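## Task

Using exactly three rods (no lime ones), lay out a straight end-to-end train whose total length equals the green rod's 8 cm. Lengths by colour in cm: blue 1, magenta 2, grey 3, orange 4, lime 5, purple 6, red 7, green 8, pink 9, turquoise 10. The train's rods must rest flat with their ends touching or nearly so. Build no second train, and keep every rod outside the train at least one rod-width away from it. It only counts if it stays in place without the robot holding it; release the rods and move the gripper away at the end.

## Robot and tools

Robot: a single 7-joint arm carrying a parallel two-finger gripper. There is only one arm, so every command describes one gripper. The fingers point along the gripper's own +z axis and close along its y axis. end_effector_position is the spot between the pads when fully shut; closed fingertips extend about 22 mm past it (9 mm when wide open), and closing pushes the tips roughly 13 mm further out, so keep that margin above the table.

Frame: all poses are in the scene frame. Its origin sits on the tabletop under the arm base, +z is up, and +y lies to the left when facing along +x. Distances are metres. The reported hand position may be slightly off, more so when the arm is stretched far.

The row: every motion command is built from rows of 10 numbers in this order: x, y, z, qw, qx, qy, qz, position, force_limit, speed. x, y, z is an absolute target for the gripper point (metres, scene frame); qw..qz is an absolute orientation quaternion, w first. Together these form a pose, not an offset. position sets the finger opening, absolute, from -1 to +1: +1 is 85 mm open, about -0.8 is where pads meet, -1 closes until blocked. force_limit (-1 to +1) caps pad pressure, roughly 20 N at -1, 128 N at 0, 235 N at +1 on a 40 mm object. speed (-1 to +1) sets finger closing rate, about 20, 85 and 150 mm/s at -1, 0, +1; faster closes squeeze a bit harder. Repeat the quaternion in every row to hold an orientation rather than copying the drifted reported one.

execute_actions(actions): a list of actions; each action is a list of up to 15 rows, one row per 1/30 s step; a short action repeats its last row to fill 15 steps. An empty list just returns state and images. Any target farther than 0.6 m from the gripper's current position along one of its axes is refused; if the first action fails this or anything is malformed, nothing runs. Each step the controller limits the commanded pose to 70 mm and 16 degrees from the measured pose, so big jumps need several actions; position takes priority over orientation if both cannot be met.

move(target, speed, blocking): target is one row as above, an absolute pose plus finger settings (the finger values are applied at the start). The gripper travels a straight line there, taking 0.5 to 10 s; speed is m/s from 0.002 to 0.5 (default 0.25), rotation capped at twice that in rad/s. It does not avoid obstacles and the arm can lag or overshoot. blocking=false returns after 0.5 s while motion continues; then use wait or stop before issuing new motion. The result adds a move: line: done, off_target, moving, held or fault, plus which limits fired (paced = pose clipped, held = a check blocked steps) and the distance to target.

wait(seconds): 0 to 10 s, holds the last command and returns a state result. stop(): brakes a running move; fingers continue. zoom_image(camera, region): camera is cam_head_left, cam_head_right or cam_wrist; region is [x0, y0, x1, y1] in image pixels from the top-left, at most 504 by 504. All three images are 896x504. finished_scene(scene): give the current scene number; it ends that scene irreversibly and reports success, then presents the next task.

Reading results: the state line gives the gripper pose. Hand target is where the controller is currently heading. A pose unreachable line means the clearance check altered or blocked the command. object_status: 0 fingers moving, 1 blocked while opening, 2 blocked while closing (a grip), 3 reached the requested opening or pads met (small items may still be held). Any new position value resets it to 0 for a moment. position_measured is in counts: 3 fully open, ~78 = 60 mm, ~130 = 40 mm, ~180 = 20 mm, ~230 pads touching. touch_left (-y finger) and touch_right (+y finger) each show 28 cells in 7 groups of 4, ordered from fingertip toward the arm; idle cells read near 0 with noise, and an even grip gives about 30 per cell at 10 N, 140 at 50 N, 240 at 100 N.

Gripping: send position -1 and confirm object_status 2. Fingers hold their place until the position number changes by at least 0.01; only then do new force or speed values apply. To soften a grip, open first. If a grip slips, the fingers re-close by themselves unless force_limit was -1.

Working order: locate rods with the cameras (zoom helps), pick the right colours, grasp each rod across its width from above, lower it flat into line with the others, open, lift clear. Finally release everything and retreat.

Avoid: knocking or dropping rods off the table, slamming into the table or rods, pressing hard (a joint torque over its load limit halts the arm for 10 s and cancels the rest of the call), and holding loads for long, which heats motors (warning from 60 °C, weak braking and sagging at 75 °C). Parts may occasionally be nudged by outside tugs, so check the final layout.

Each tool is called as a command line: name --argument value for each argument, lists and objects as JSON in quotes; but a table of rows of numbers goes row by row, as --pt "numbers of a row", without its own name.

## Session

execute_actions --actions '[]'

Scene clock: 0.00 s.
end_effector_position=(+0.4091, -0.1994, +0.1092) position_measured=3 object_status=3 touch_left=n/a touch_right=n/a end_effector_quat_wxyz=(+0.224, +0.633, +0.734, +0.104)
Joint positions: [ 1.204  1.666 -0.818  1.919 -1.092  0.011  2.299]
Joint velocities: [ 0.001  0.001 -0.001 -0.001 -0.001 -0.    -0.   ]
Motor temperatures (°C, as the motors report them): [28 29 27 29 32 31 35]
Hand target: +0.409, -0.199, +0.109; +0.224, +0.633, +0.734, +0.104
camera_calibration (this result's frames):
cam_wrist: T_world_to_cam=[[0.896962, 0.146379, 0.417172, -0.375434], [0.0842985, -0.982912, 0.163637, -0.183492], [0.433997, -0.111609, -0.893974, 0.0471714], [0, 0, 0, 1]] pos_world=[0.331746, -0.120136, 0.228817]

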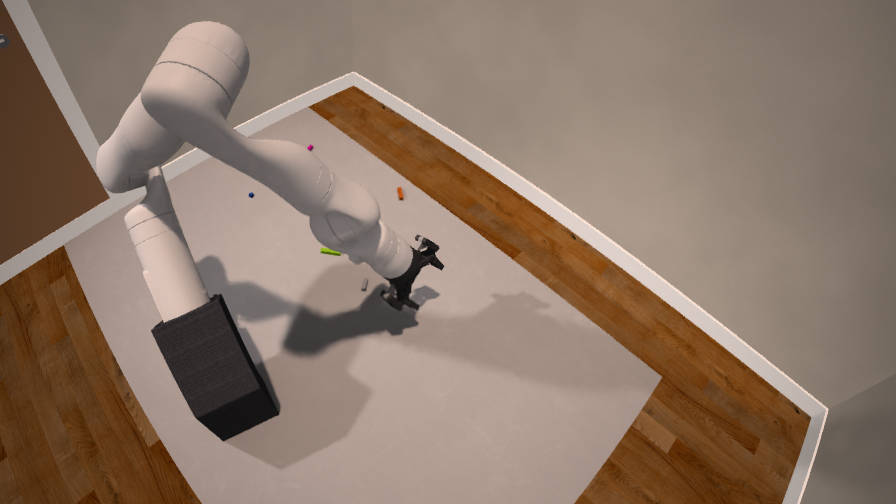

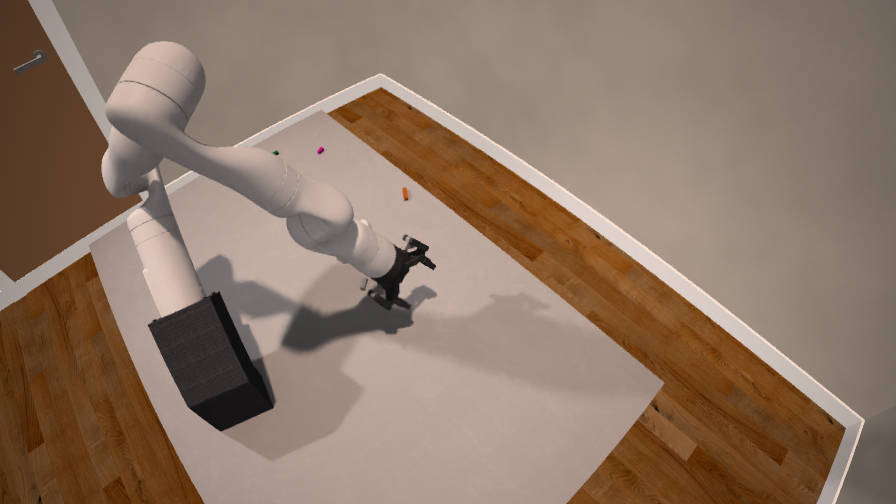

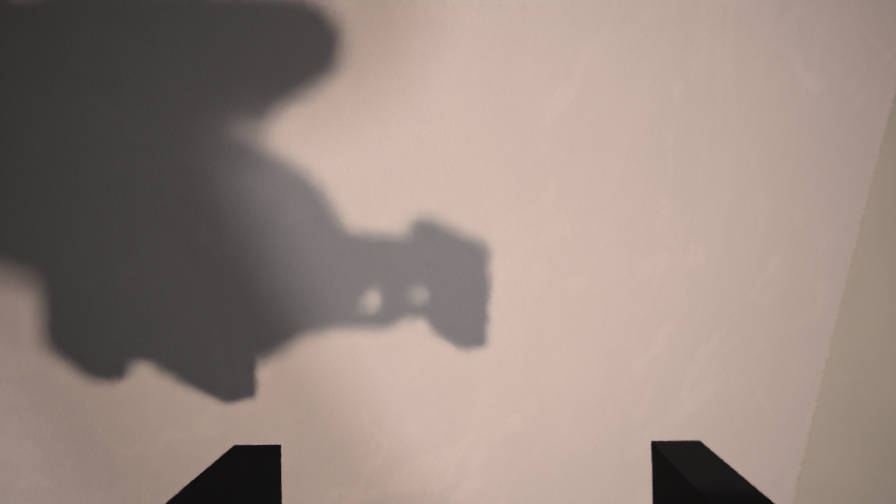

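move --target '[0.34,-0.09,0.2,0,0.924,0.383,0,0,-0.5,0]'

move --target '[0.59,0.06,0.2,0,0.924,0.383,0,0,-0.5,0]'

move --target '[0.29,0.33,0.2,0,0.924,0.383,0,0,-0.5,0]'

Scene clock: 12.37 s.
end_effector_position=(+0.3397, -0.0917, +0.2013) position_measured=128 object_status=3 touch_left=((11 8 -22 15) (2 -7 -6 10) (-11 0 -8 -14) (17 8 14 22) (-1 1 7 0) (-10 10 -5 -4) (4 18 5 -4)) touch_right=((-9 6 18 6) (-7 -28 -6 -17) (9 -23 -8 4) (-18 2 6 8) (32 9 3 -9) (17 8 -18 13) (-3 -19 -8 13)) end_effector_quat_wxyz=(+0.001, +0.925, +0.381, +0.000)
Joint positions: [ 0.599  1.03  -0.048  1.912 -0.874  0.928  0.772]
Joint velocities: [-0.005 -0.002 -0.004 -0.001  0.001 -0.001 -0.002]
Motor temperatures (°C, as the motors report them): [28 30 27 29 32 31 35]
Hand target: +0.340, -0.092, +0.201; +0.001, +0.924, +0.381, -0.000
Off the commanded pose: 0.002 m, 0 deg.
move: done
camera_calibration (this result's frames):
cam_wrist: T_world_to_cam=[[0.68445, -0.728613, -0.0255243, -0.28631], [-0.729059, -0.684062, -0.0230601, 0.25444], [-0.00065829, 0.0343922, -0.999408, 0.353918], [0, 0, 0, 1]] pos_world=[0.381699, -0.0467284, 0.352268]

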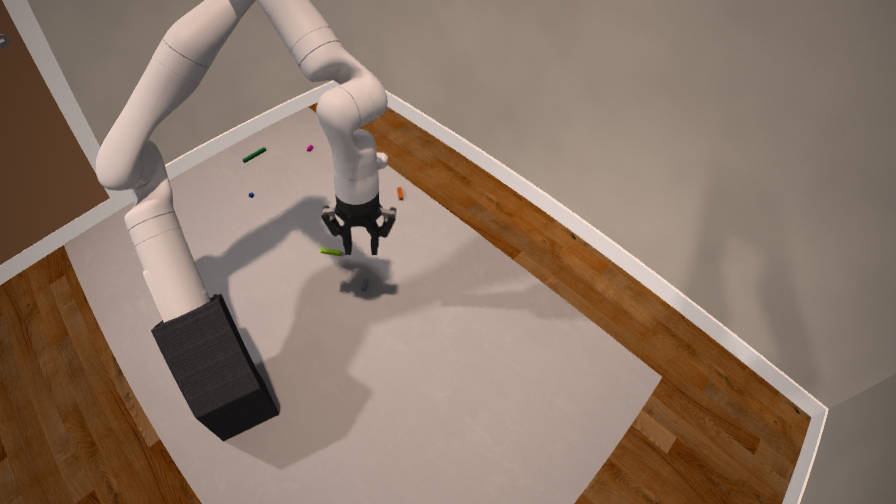

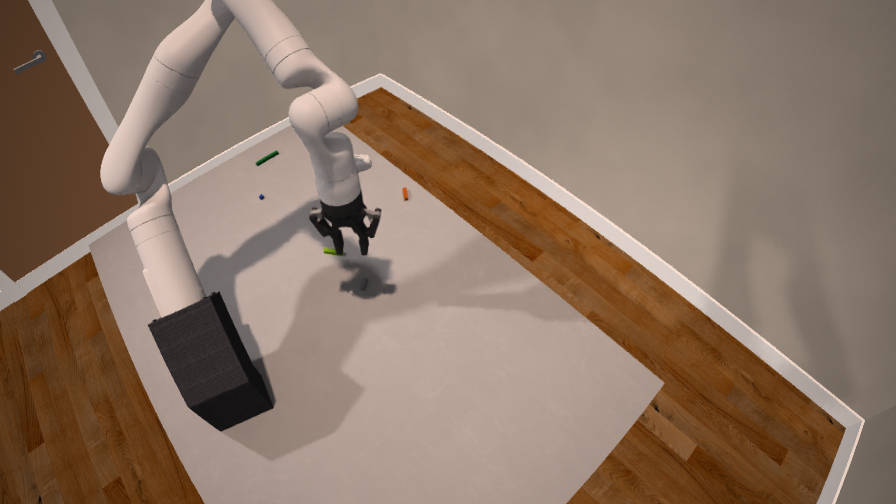

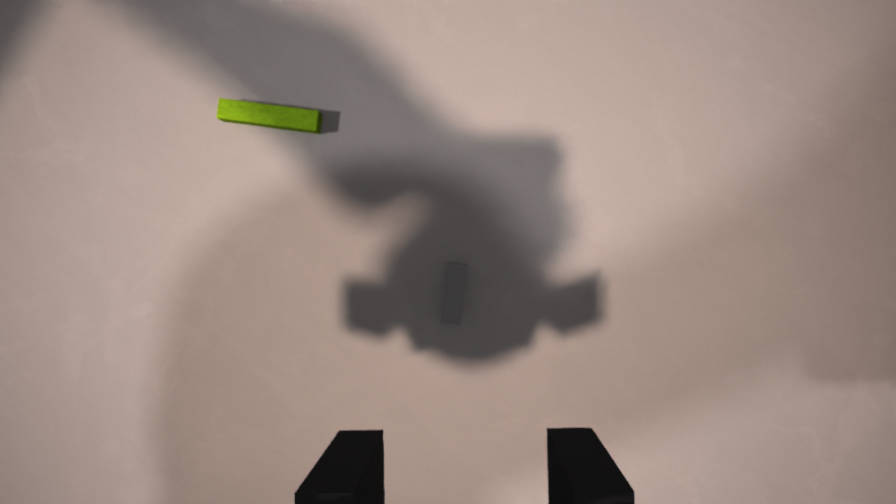

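Scene clock: 13.97 s.
end_effector_position=(+0.5904, +0.0585, +0.2000) position_measured=128 object_status=3 touch_left=((8 17 -11 4) (2 -6 8 8) (-25 -7 1 -6) (6 5 -4 -7) (8 6 12 12) (-7 0 7 -5) (0 14 -4 -8)) touch_right=((15 31 4 -16) (-2 -8 4 -3) (-17 1 -1 0) (-26 -16 2 0) (11 -9 -28 -5) (20 3 6 -5) (6 -30 -1 -9)) end_effector_quat_wxyz=(+0.001, +0.924, +0.383, -0.000)
Joint positions: [ 0.202  0.899 -0.065  1.369 -0.869  1.184  0.044]
Joint velocities: [-0.006  0.006 -0.003 -0.003  0.002 -0.001 -0.001]
Motor temperatures (°C, as the motors report them): [28 30 27 29 32 31 35]
Hand target: +0.590, +0.059, +0.200; +0.001, +0.924, +0.383, -0.000
Off the commanded pose: 0.002 m, 0 deg.
move: done
camera_calibration (this result's frames):
cam_wrist: T_world_to_cam=[[0.686995, -0.726186, -0.026319, -0.349984], [-0.726661, -0.686601, -0.0232785, 0.538683], [-0.00116619, 0.0351172, -0.999383, 0.347919], [0, 0, 0, 1]] pos_world=[0.632283, 0.10349, 0.351032]

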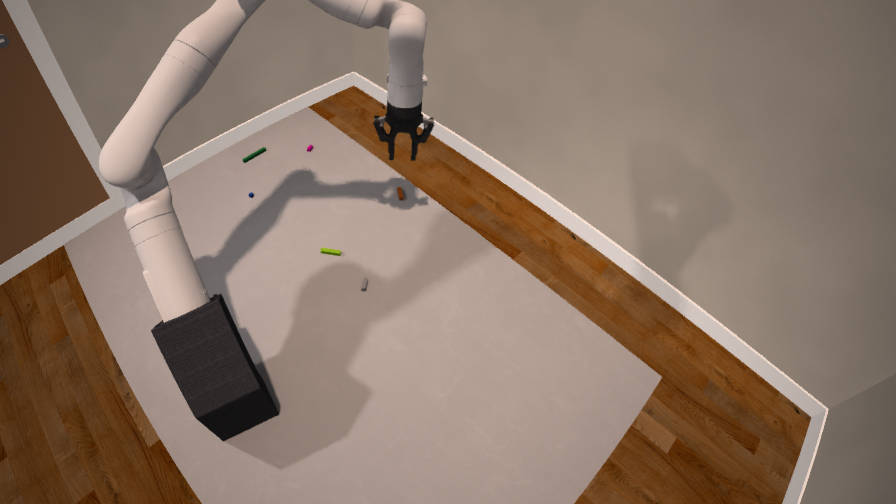

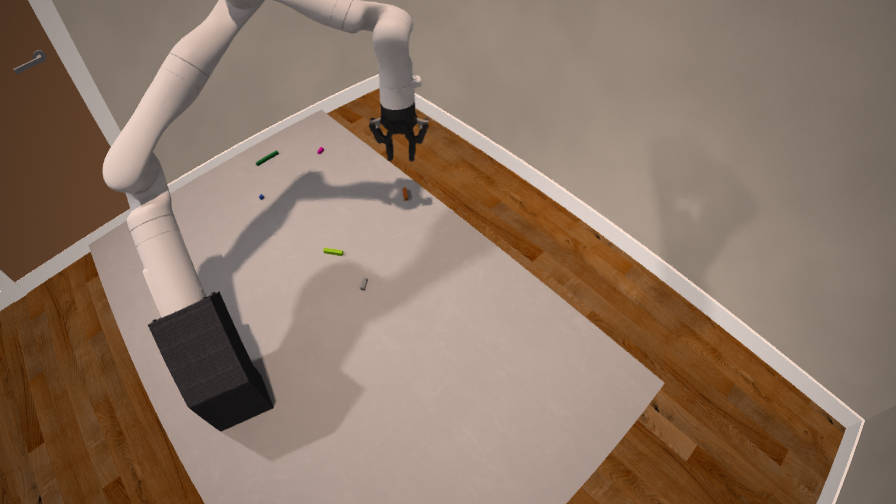

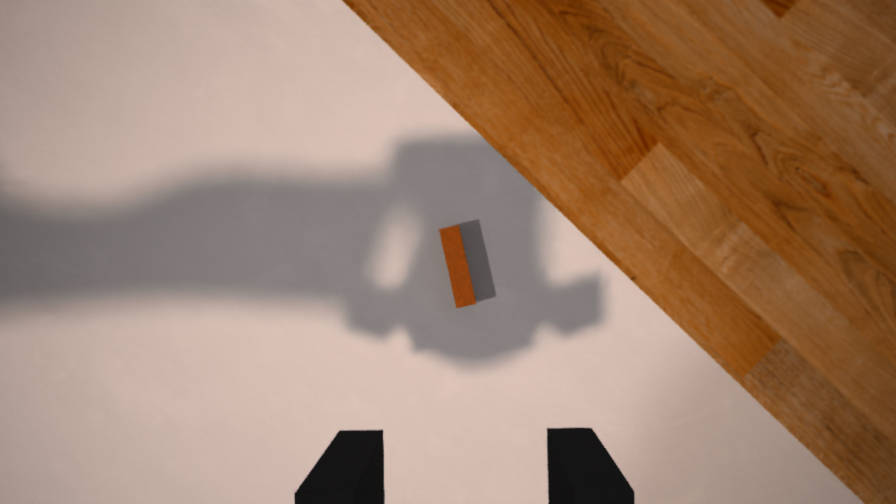

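Scene clock: 16.03 s.
end_effector_position=(+0.2906, +0.3299, +0.2012) position_measured=128 object_status=3 touch_left=((2 12 -5 18) (-7 5 18 0) (-4 -11 -5 -11) (12 0 4 5) (2 6 8 7) (9 -12 17 5) (0 6 8 -13)) touch_right=((-18 21 13 17) (12 -10 17 -14) (3 -12 8 5) (-8 9 9 1) (-4 -8 41 -6) (24 10 -3 -10) (35 0 7 -15)) end_effector_quat_wxyz=(-0.000, +0.924, +0.382, -0.000)
Joint positions: [ 0.063 -0.046 -0.269  2.361 -1.116  0.96  -0.05 ]
Joint velocities: [-0.    -0.017 -0.003 -0.     0.001 -0.    -0.   ]
Motor temperatures (°C, as the motors report them): [28 30 27 29 32 31 35]
Hand target: +0.291, +0.330, +0.201; +0.000, +0.924, +0.383, +0.000
Off the commanded pose: 0.001 m, 0 deg.
move: done
camera_calibration (this result's frames):
cam_wrist: T_world_to_cam=[[0.68582, -0.727212, -0.0285162, 0.0542846], [-0.727767, -0.685412, -0.0237646, 0.507237], [-0.00226349, 0.0370514, -0.999311, 0.338887], [0, 0, 0, 1]] pos_world=[0.332688, 0.374587, 0.352255]

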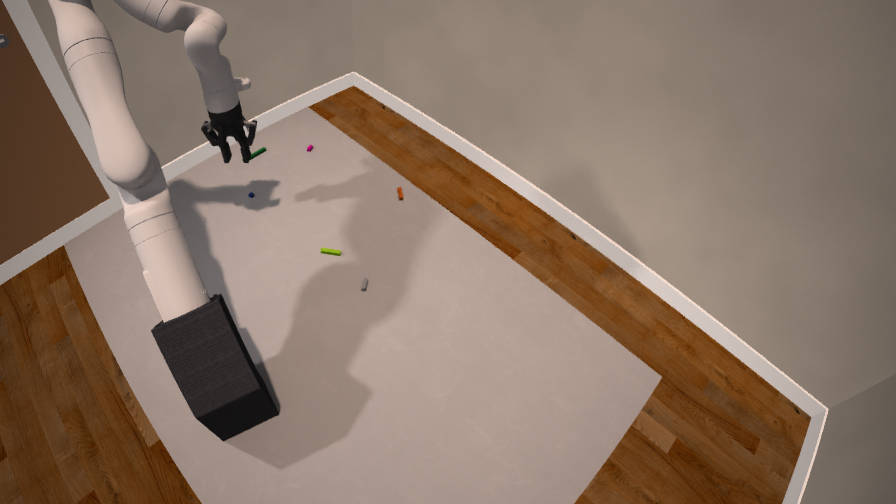

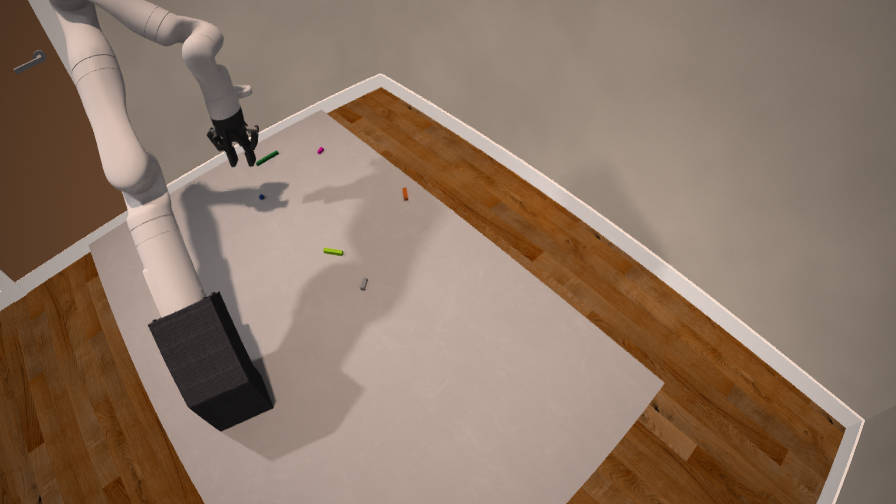

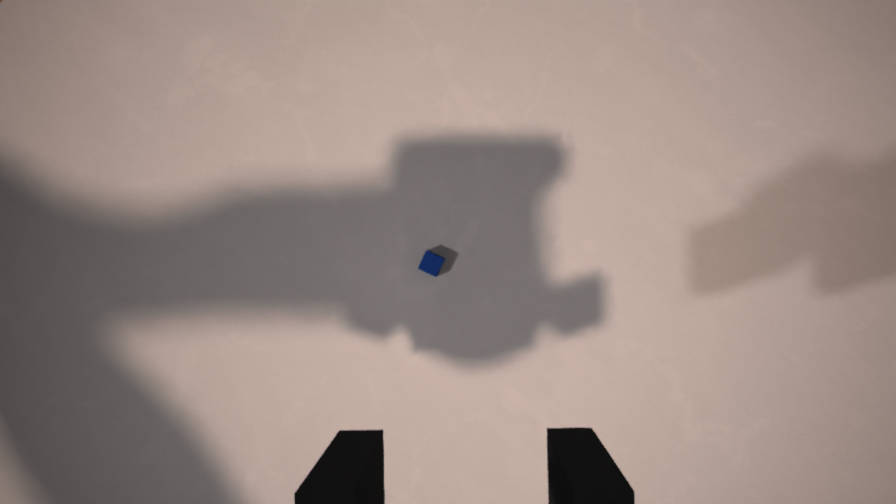

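move --target '[0.6265,0.0944,0.08,0,0.883,0.469,0,0,-0.5,0]'

move --target '[0.6265,0.0944,0.026,0,0.883,0.469,0,0,-0.5,0]' --speed 0.06

move --target '[0.6265,0.0944,0.026,0,0.883,0.469,0,-1,-0.5,0]'

move --target '[0.62,0.1,0.07,0,0.883,0.469,0,-1,-0.5,0]' --speed 0.1

move --target '[0.2857,0.3713,0.06,0,0.9877,0.1564,0,-1,-0.5,0]'

move --target '[0.2857,0.3713,0.03,0,0.9877,0.1564,0,-1,-0.5,0]' --speed 0.05

Scene clock: 40.67 s.
end_effector_position=(+0.6255, +0.0940, +0.0787) position_measured=128 object_status=3 touch_left=((5 13 -9 1) (0 2 5 -9) (2 -3 2 -9) (10 10 12 5) (-8 -2 16 26) (4 7 1 -11) (2 6 4 9)) touch_right=((-10 -3 9 -3) (-6 -5 -15 9) (19 -21 -14 -9) (1 18 13 -15) (3 8 17 8) (-16 1 7 -27) (-6 -3 9 15)) end_effector_quat_wxyz=(+0.000, +0.883, +0.469, -0.001)
Joint positions: [ 0.026  1.013 -0.129  1.299 -0.919  1.001  0.151]
Joint velocities: [-0.001  0.005  0.    -0.    -0.001 -0.    -0.   ]
Motor temperatures (°C, as the motors report them): [28 30 27 29 32 31 35]
Hand target: +0.625, +0.094, +0.079; +0.000, +0.883, +0.469, -0.001
Off the commanded pose: 0.002 m, 0 deg.
move: done
camera_calibration (this result's frames):
cam_wrist: T_world_to_cam=[[0.812736, -0.58194, -0.0283738, -0.443544], [-0.582551, -0.81247, -0.0229642, 0.507426], [-0.00968908, 0.035193, -0.999334, 0.230814], [0, 0, 0, 1]] pos_world=[0.658322, 0.146029, 0.229728]

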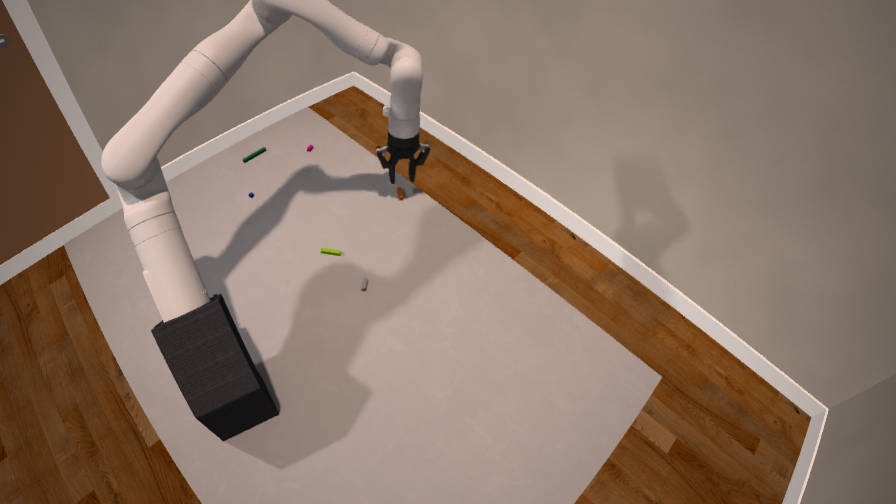

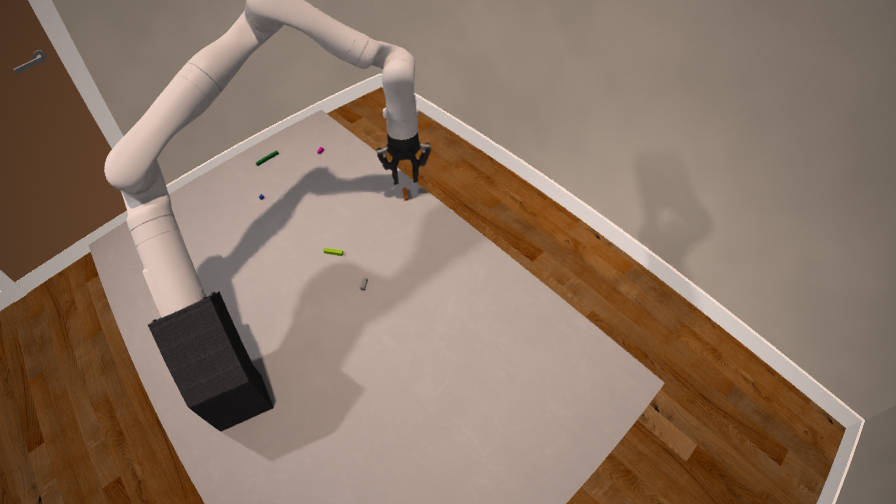

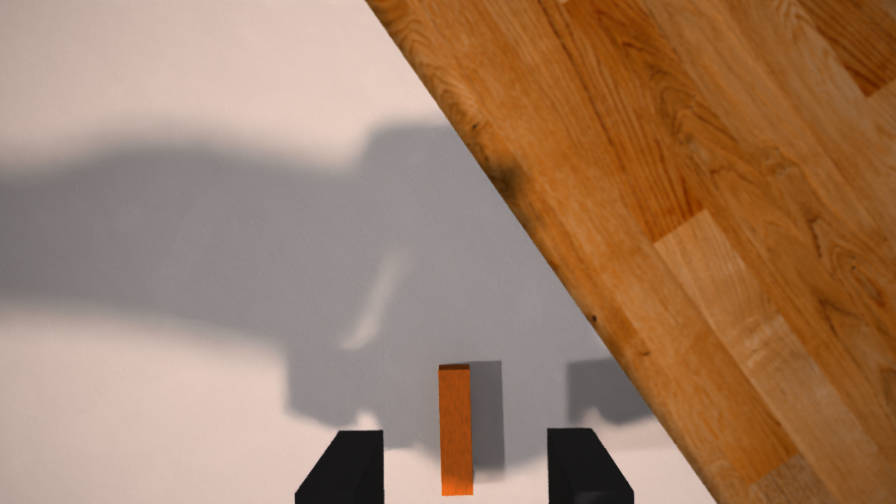

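Scene clock: 41.83 s.
end_effector_position=(+0.6263, +0.0943, +0.0262) position_measured=128 object_status=3 touch_left=((3 -2 -21 3) (-1 3 2 -8) (-5 -9 10 -16) (7 0 -2 -2) (-2 -6 1 16) (-24 -6 0 -8) (6 2 0 5)) touch_right=((0 11 5 -7) (3 -8 4 -2) (-32 14 20 -3) (-11 -12 -17 5) (7 -5 -16 4) (16 2 -21 -1) (2 -4 8 7)) end_effector_quat_wxyz=(+0.000, +0.883, +0.469, -0.000)
Joint positions: [-0.03   1.079 -0.151  1.283 -0.951  0.92   0.163]
Joint velocities: [-0.002  0.001  0.002  0.     0.    -0.    -0.   ]
Motor temperatures (°C, as the motors report them): [28 30 27 29 32 31 35]
Hand target: +0.626, +0.094, +0.026; +0.000, +0.883, +0.469, -0.000
Off the commanded pose: 0.000 m, 0 deg.
move: done
camera_calibration (this result's frames):
cam_wrist: T_world_to_cam=[[0.812383, -0.582454, -0.0279327, -0.445245], [-0.583057, -0.812084, -0.0237558, 0.507273], [-0.00884701, 0.0355852, -0.999327, 0.177724], [0, 0, 0, 1]] pos_world=[0.659051, 0.14629, 0.177218]

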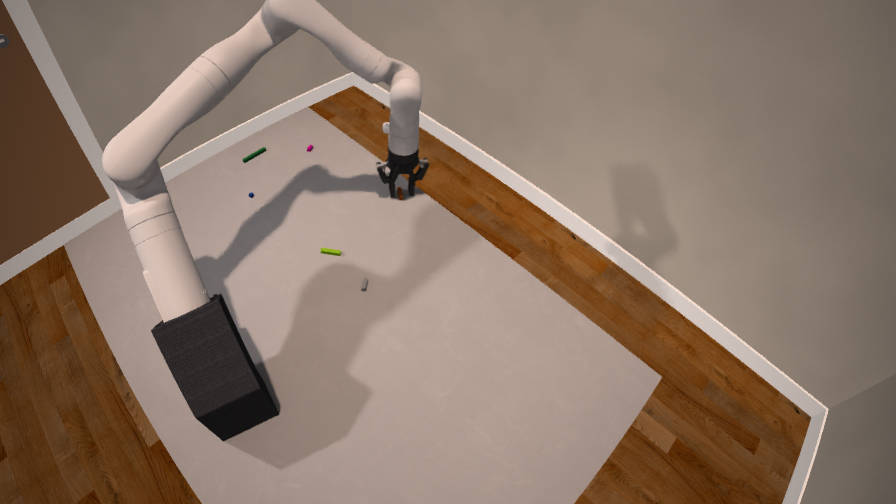

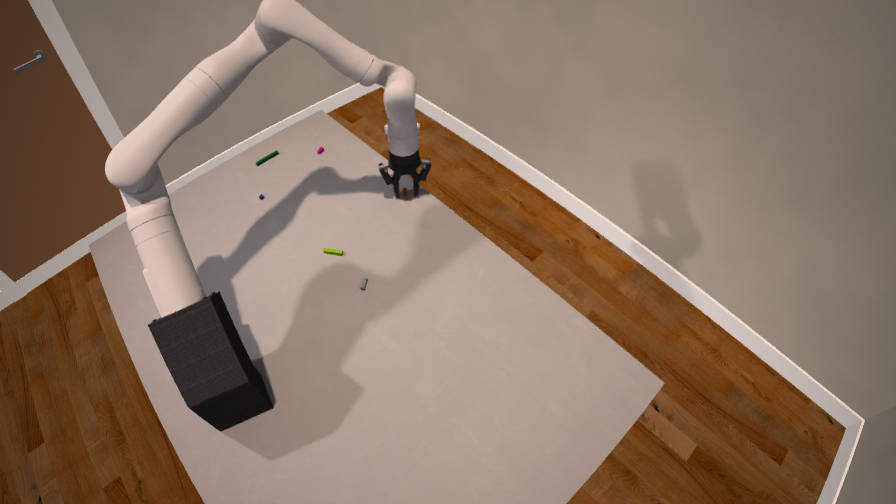

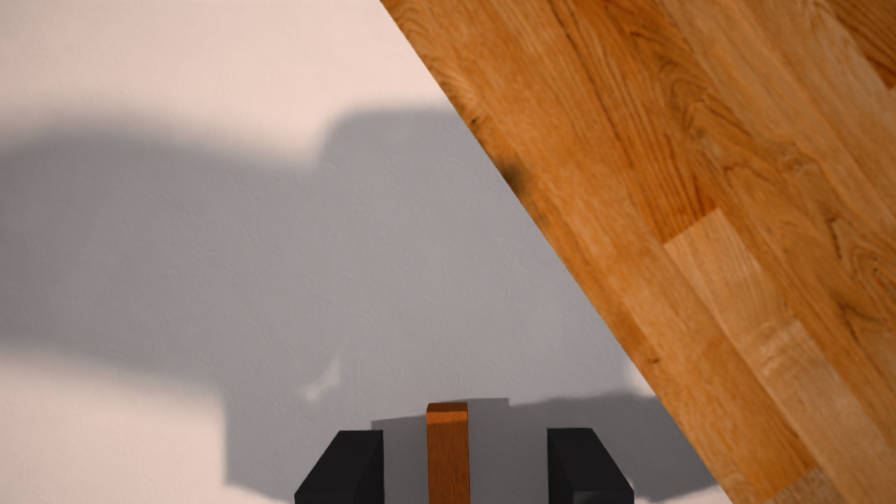

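Scene clock: 42.53 s.
end_effector_position=(+0.6266, +0.0943, +0.0262) position_measured=209 object_status=2 touch_left=((592 521 501 588) (156 116 91 158) (-1 4 3 -10) (12 4 -11 1) (-8 13 19 19) (7 0 12 -10) (6 5 -1 2)) touch_right=((430 504 489 425) (91 75 97 92) (20 -5 14 -3) (-27 -2 3 -5) (9 -16 -1 7) (25 2 2 15) (12 0 -7 -5)) end_effector_quat_wxyz=(+0.000, +0.883, +0.469, +0.000)
Joint positions: [-0.03   1.079 -0.151  1.282 -0.951  0.921  0.162]
Joint velocities: [-0.001 -0.001  0.     0.001 -0.    -0.001  0.   ]
Motor temperatures (°C, as the motors report them): [28 30 27 29 32 31 35]
Hand target: +0.626, +0.094, +0.026; +0.000, +0.883, +0.469, -0.000
Off the commanded pose: 0.000 m, 0 deg.
move: done
camera_calibration (this result's frames):
cam_wrist: T_world_to_cam=[[0.812274, -0.582607, -0.0279422, -0.445377], [-0.583213, -0.81196, -0.024147, 0.507531], [-0.00861976, 0.0359103, -0.999318, 0.177549], [0, 0, 0, 1]] pos_world=[0.659297, 0.14624, 0.177239]

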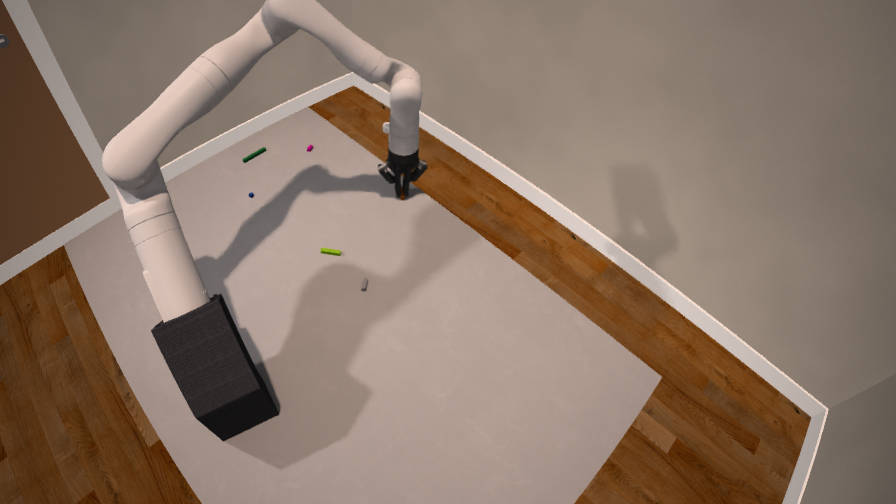

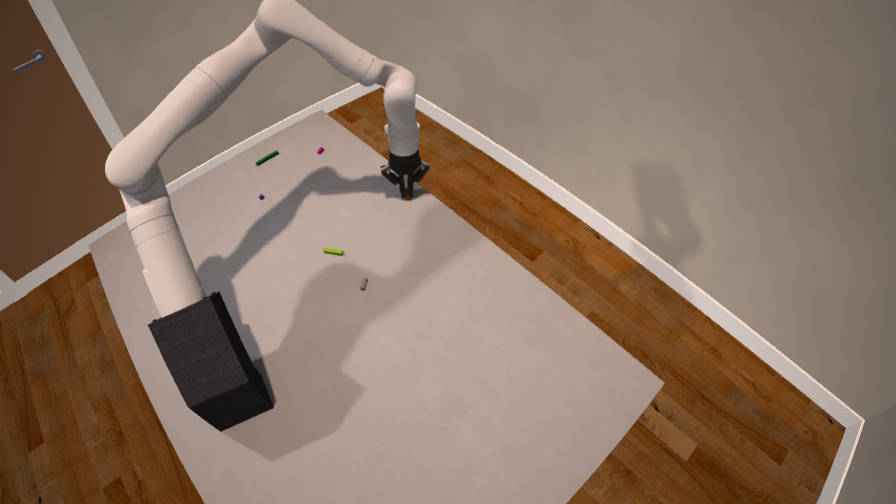

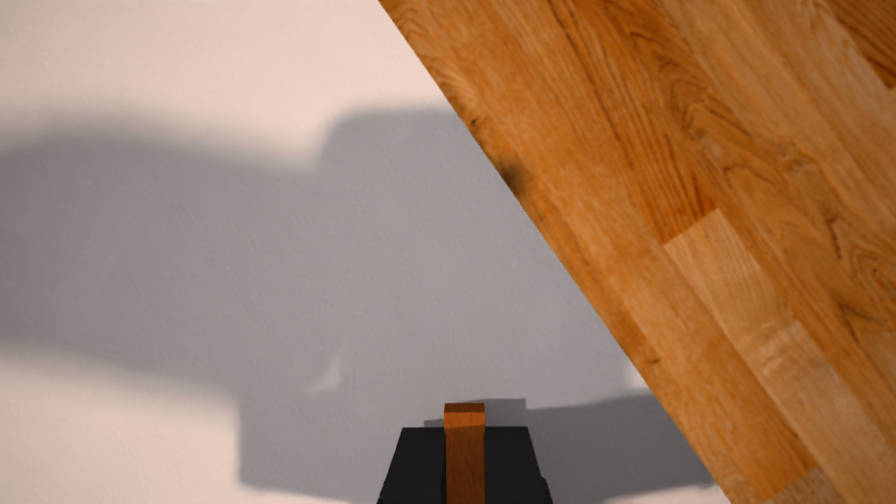

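Scene clock: 43.27 s.
end_effector_position=(+0.6201, +0.1000, +0.0697) position_measured=209 object_status=2 touch_left=((596 542 506 584) (168 111 108 154) (-3 5 -7 -9) (0 -7 -4 7) (-19 9 -3 9) (-3 5 3 -10) (15 20 3 -9)) touch_right=((409 490 472 412) (103 77 94 75) (-14 -10 -13 9) (-10 -1 17 18) (4 8 13 -4) (5 -5 9 13) (9 8 -2 7)) end_effector_quat_wxyz=(-0.000, +0.883, +0.469, -0.000)
Joint positions: [ 0.015  1.007 -0.139  1.328 -0.932  0.973  0.161]
Joint velocities: [ 0.002 -0.005  0.     0.001  0.001 -0.001  0.   ]
Motor temperatures (°C, as the motors report them): [28 30 27 29 32 31 35]
Hand target: +0.620, +0.100, +0.070; -0.000, +0.883, +0.469, +0.000
Off the commanded pose: 0.000 m, 0 deg.
move: done
camera_calibration (this result's frames):
cam_wrist: T_world_to_cam=[[0.812075, -0.582845, -0.0287327, -0.43533], [-0.583481, -0.811764, -0.0242692, 0.509515], [-0.00917902, 0.0364734, -0.999292, 0.221137], [0, 0, 0, 1]] pos_world=[0.652843, 0.15181, 0.220838]

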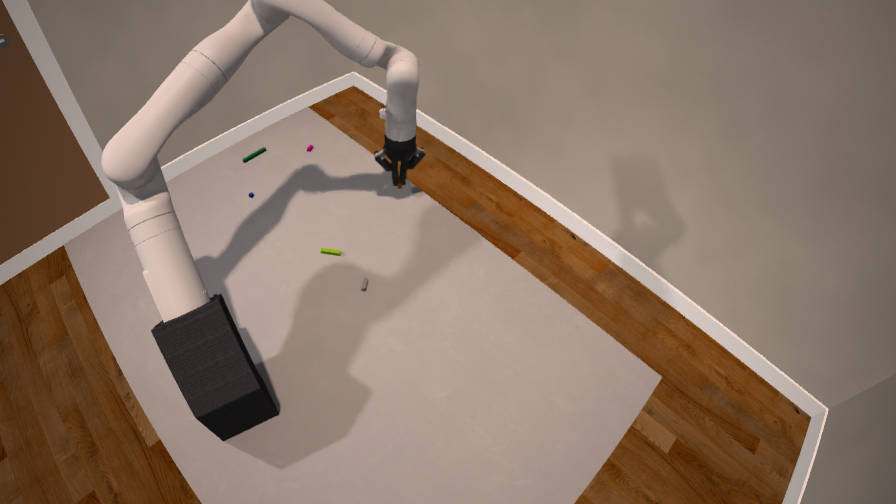

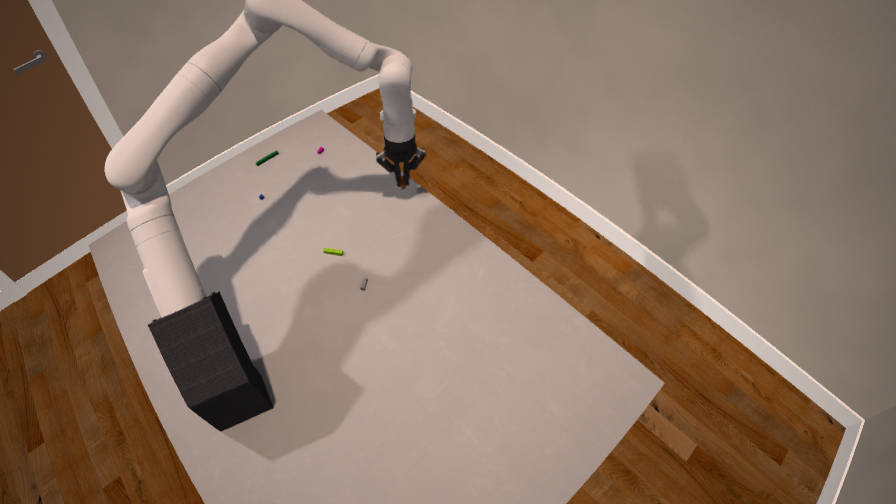

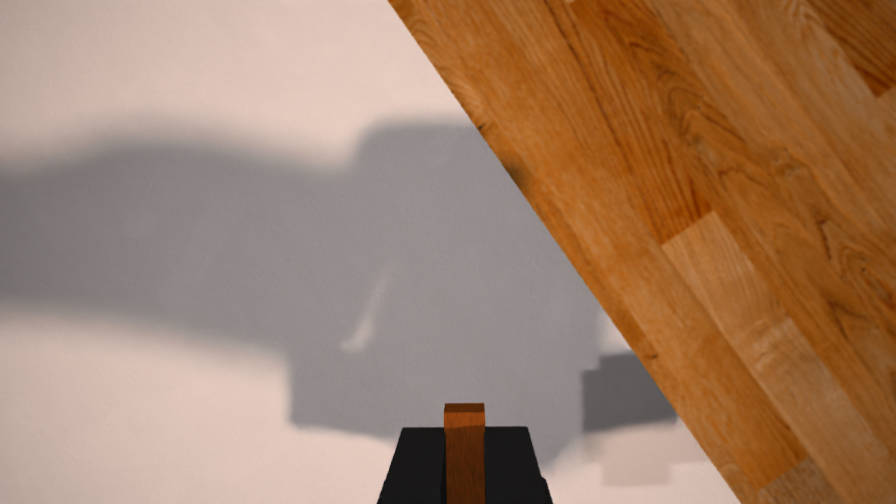

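Scene clock: 45.37 s.
end_effector_position=(+0.2866, +0.3702, +0.0614) position_measured=209 object_status=2 touch_left=((598 528 519 596) (133 119 110 148) (1 -3 9 -10) (0 -3 -7 6) (5 19 3 4) (7 6 -8 1) (1 2 -1 -7)) touch_right=((414 486 491 405) (126 81 93 111) (6 -12 -9 -4) (5 -5 19 -2) (10 20 23 -16) (10 -12 -1 0) (3 -6 15 -6)) end_effector_quat_wxyz=(+0.002, +0.988, +0.156, -0.000)
Joint positions: [-0.319  0.234 -0.501  2.371 -1.779  0.444 -0.185]
Joint velocities: [-0.003 -0.014 -0.013  0.001 -0.003 -0.004  0.002]
Motor temperatures (°C, as the motors report them): [28 30 27 29 32 31 35]
Hand target: +0.286, +0.371, +0.062; +0.001, +0.988, +0.157, +0.000
Off the commanded pose: 0.002 m, 0 deg.
move: done
camera_calibration (this result's frames):
cam_wrist: T_world_to_cam=[[0.28063, -0.959483, -0.0252788, 0.284195], [-0.959692, -0.280072, -0.0234835, 0.44502], [0.0154522, 0.03085, -0.999405, 0.194902], [0, 0, 0, 1]] pos_world=[0.344317, 0.391305, 0.212421]

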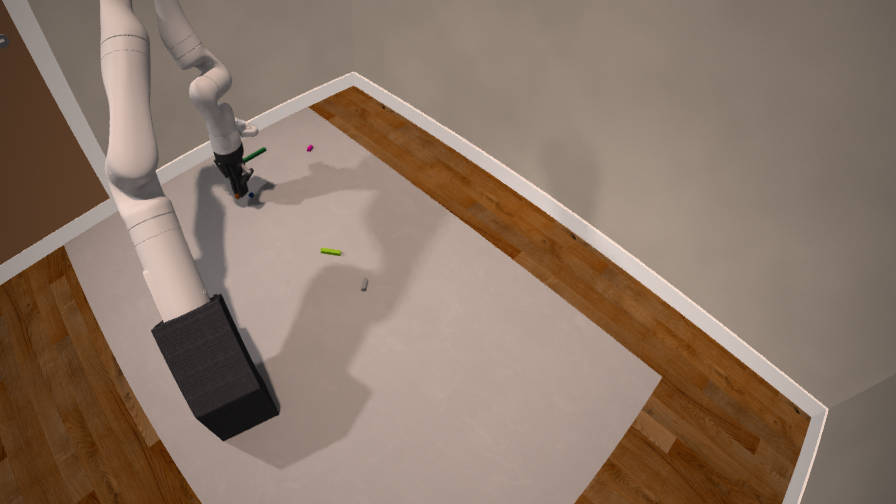

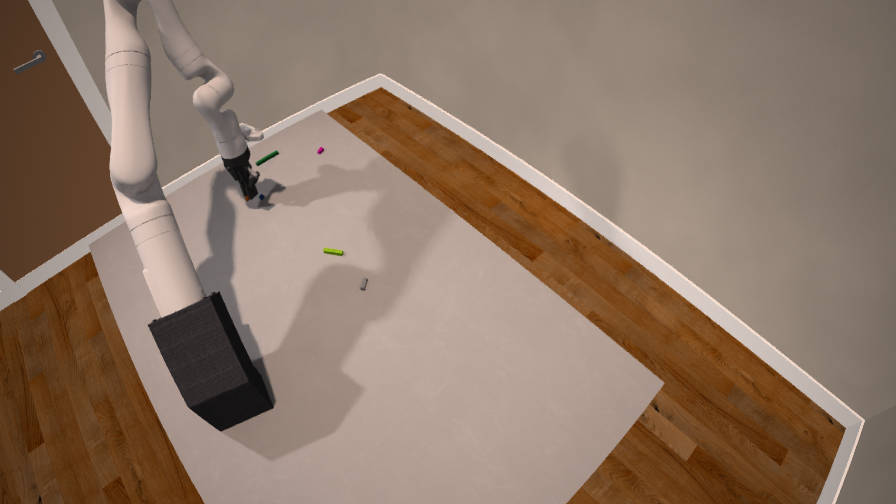

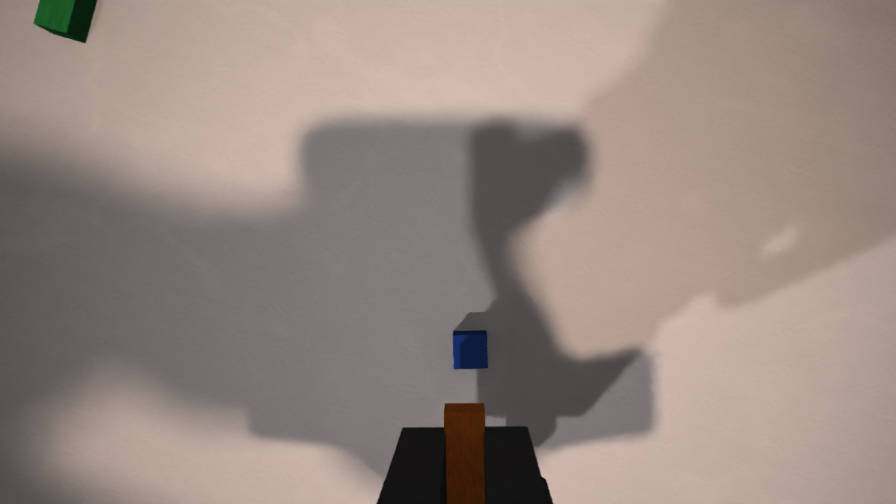

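Scene clock: 46.27 s.
end_effector_position=(+0.2861, +0.3710, +0.0303) position_measured=209 object_status=2 touch_left=((590 526 526 595) (149 115 109 165) (-17 -2 -6 -1) (16 21 10 0) (-3 6 6 27) (-9 -8 -3 -3) (20 17 2 -3)) touch_right=((405 534 460 420) (98 89 107 97) (-6 -15 0 -7) (1 10 -13 -9) (5 10 24 -10) (3 6 -4 -19) (-11 8 11 17)) end_effector_quat_wxyz=(+0.000, +0.988, +0.156, +0.000)
Joint positions: [-0.418  0.323 -0.482  2.36  -2.039  0.41   0.056]
Joint velocities: [-0.005  0.008 -0.007  0.001 -0.004 -0.001  0.006]
Motor temperatures (°C, as the motors report them): [28 30 27 29 32 31 35]
Hand target: +0.286, +0.371, +0.030; +0.000, +0.988, +0.157, -0.000
Off the commanded pose: 0.001 m, 0 deg.
move: done
camera_calibration (this result's frames):
cam_wrist: T_world_to_cam=[[0.282177, -0.958975, -0.0272654, 0.283793], [-0.959225, -0.281542, -0.0249105, 0.444477], [0.0162122, 0.0331829, -0.999318, 0.162734], [0, 0, 0, 1]] pos_world=[0.343636, 0.39189, 0.181433]

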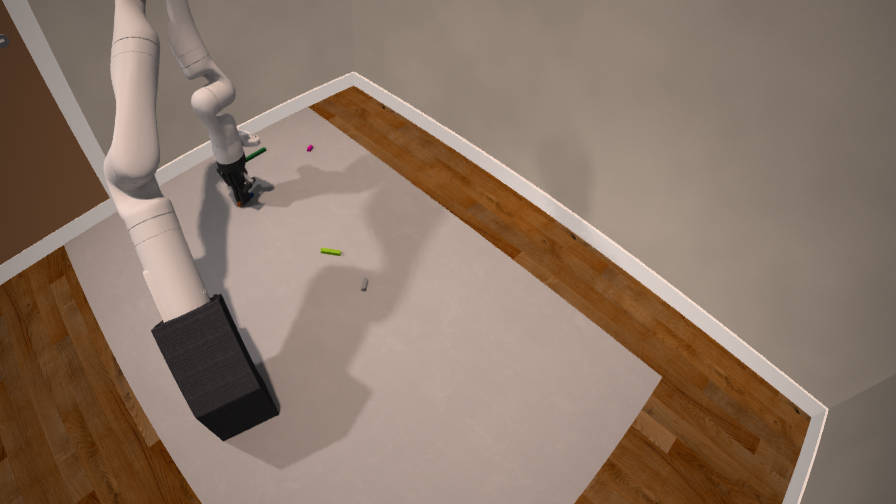

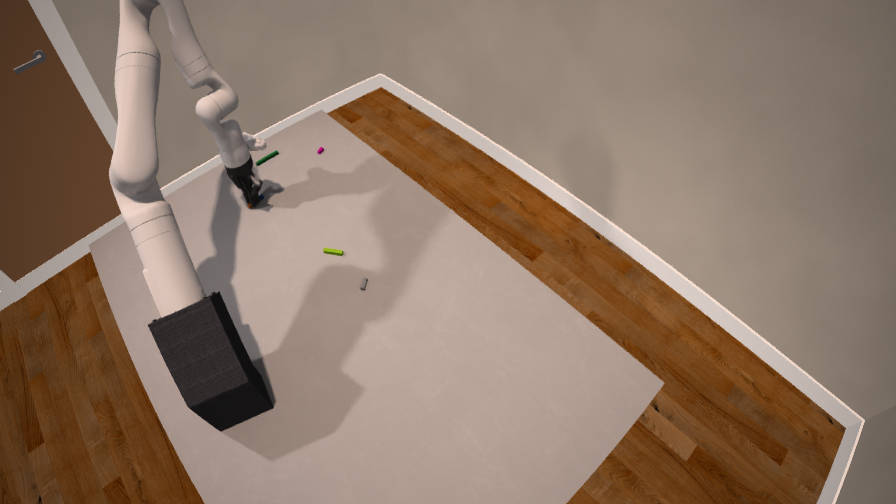

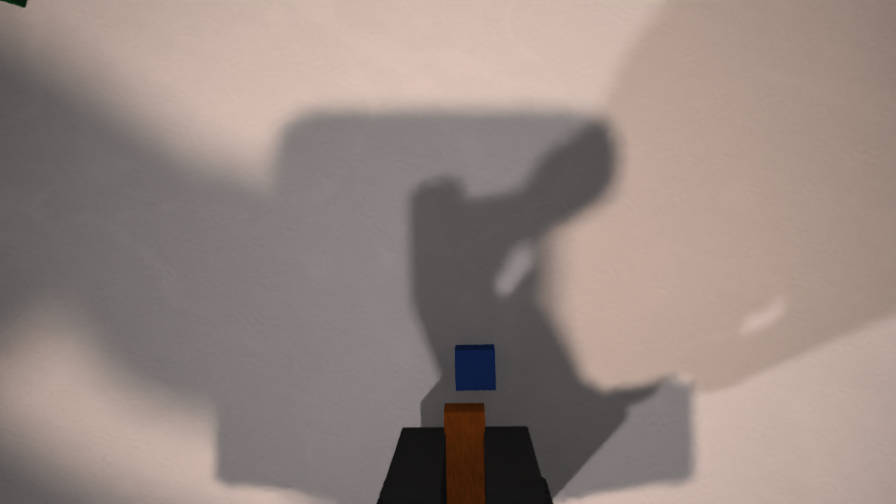

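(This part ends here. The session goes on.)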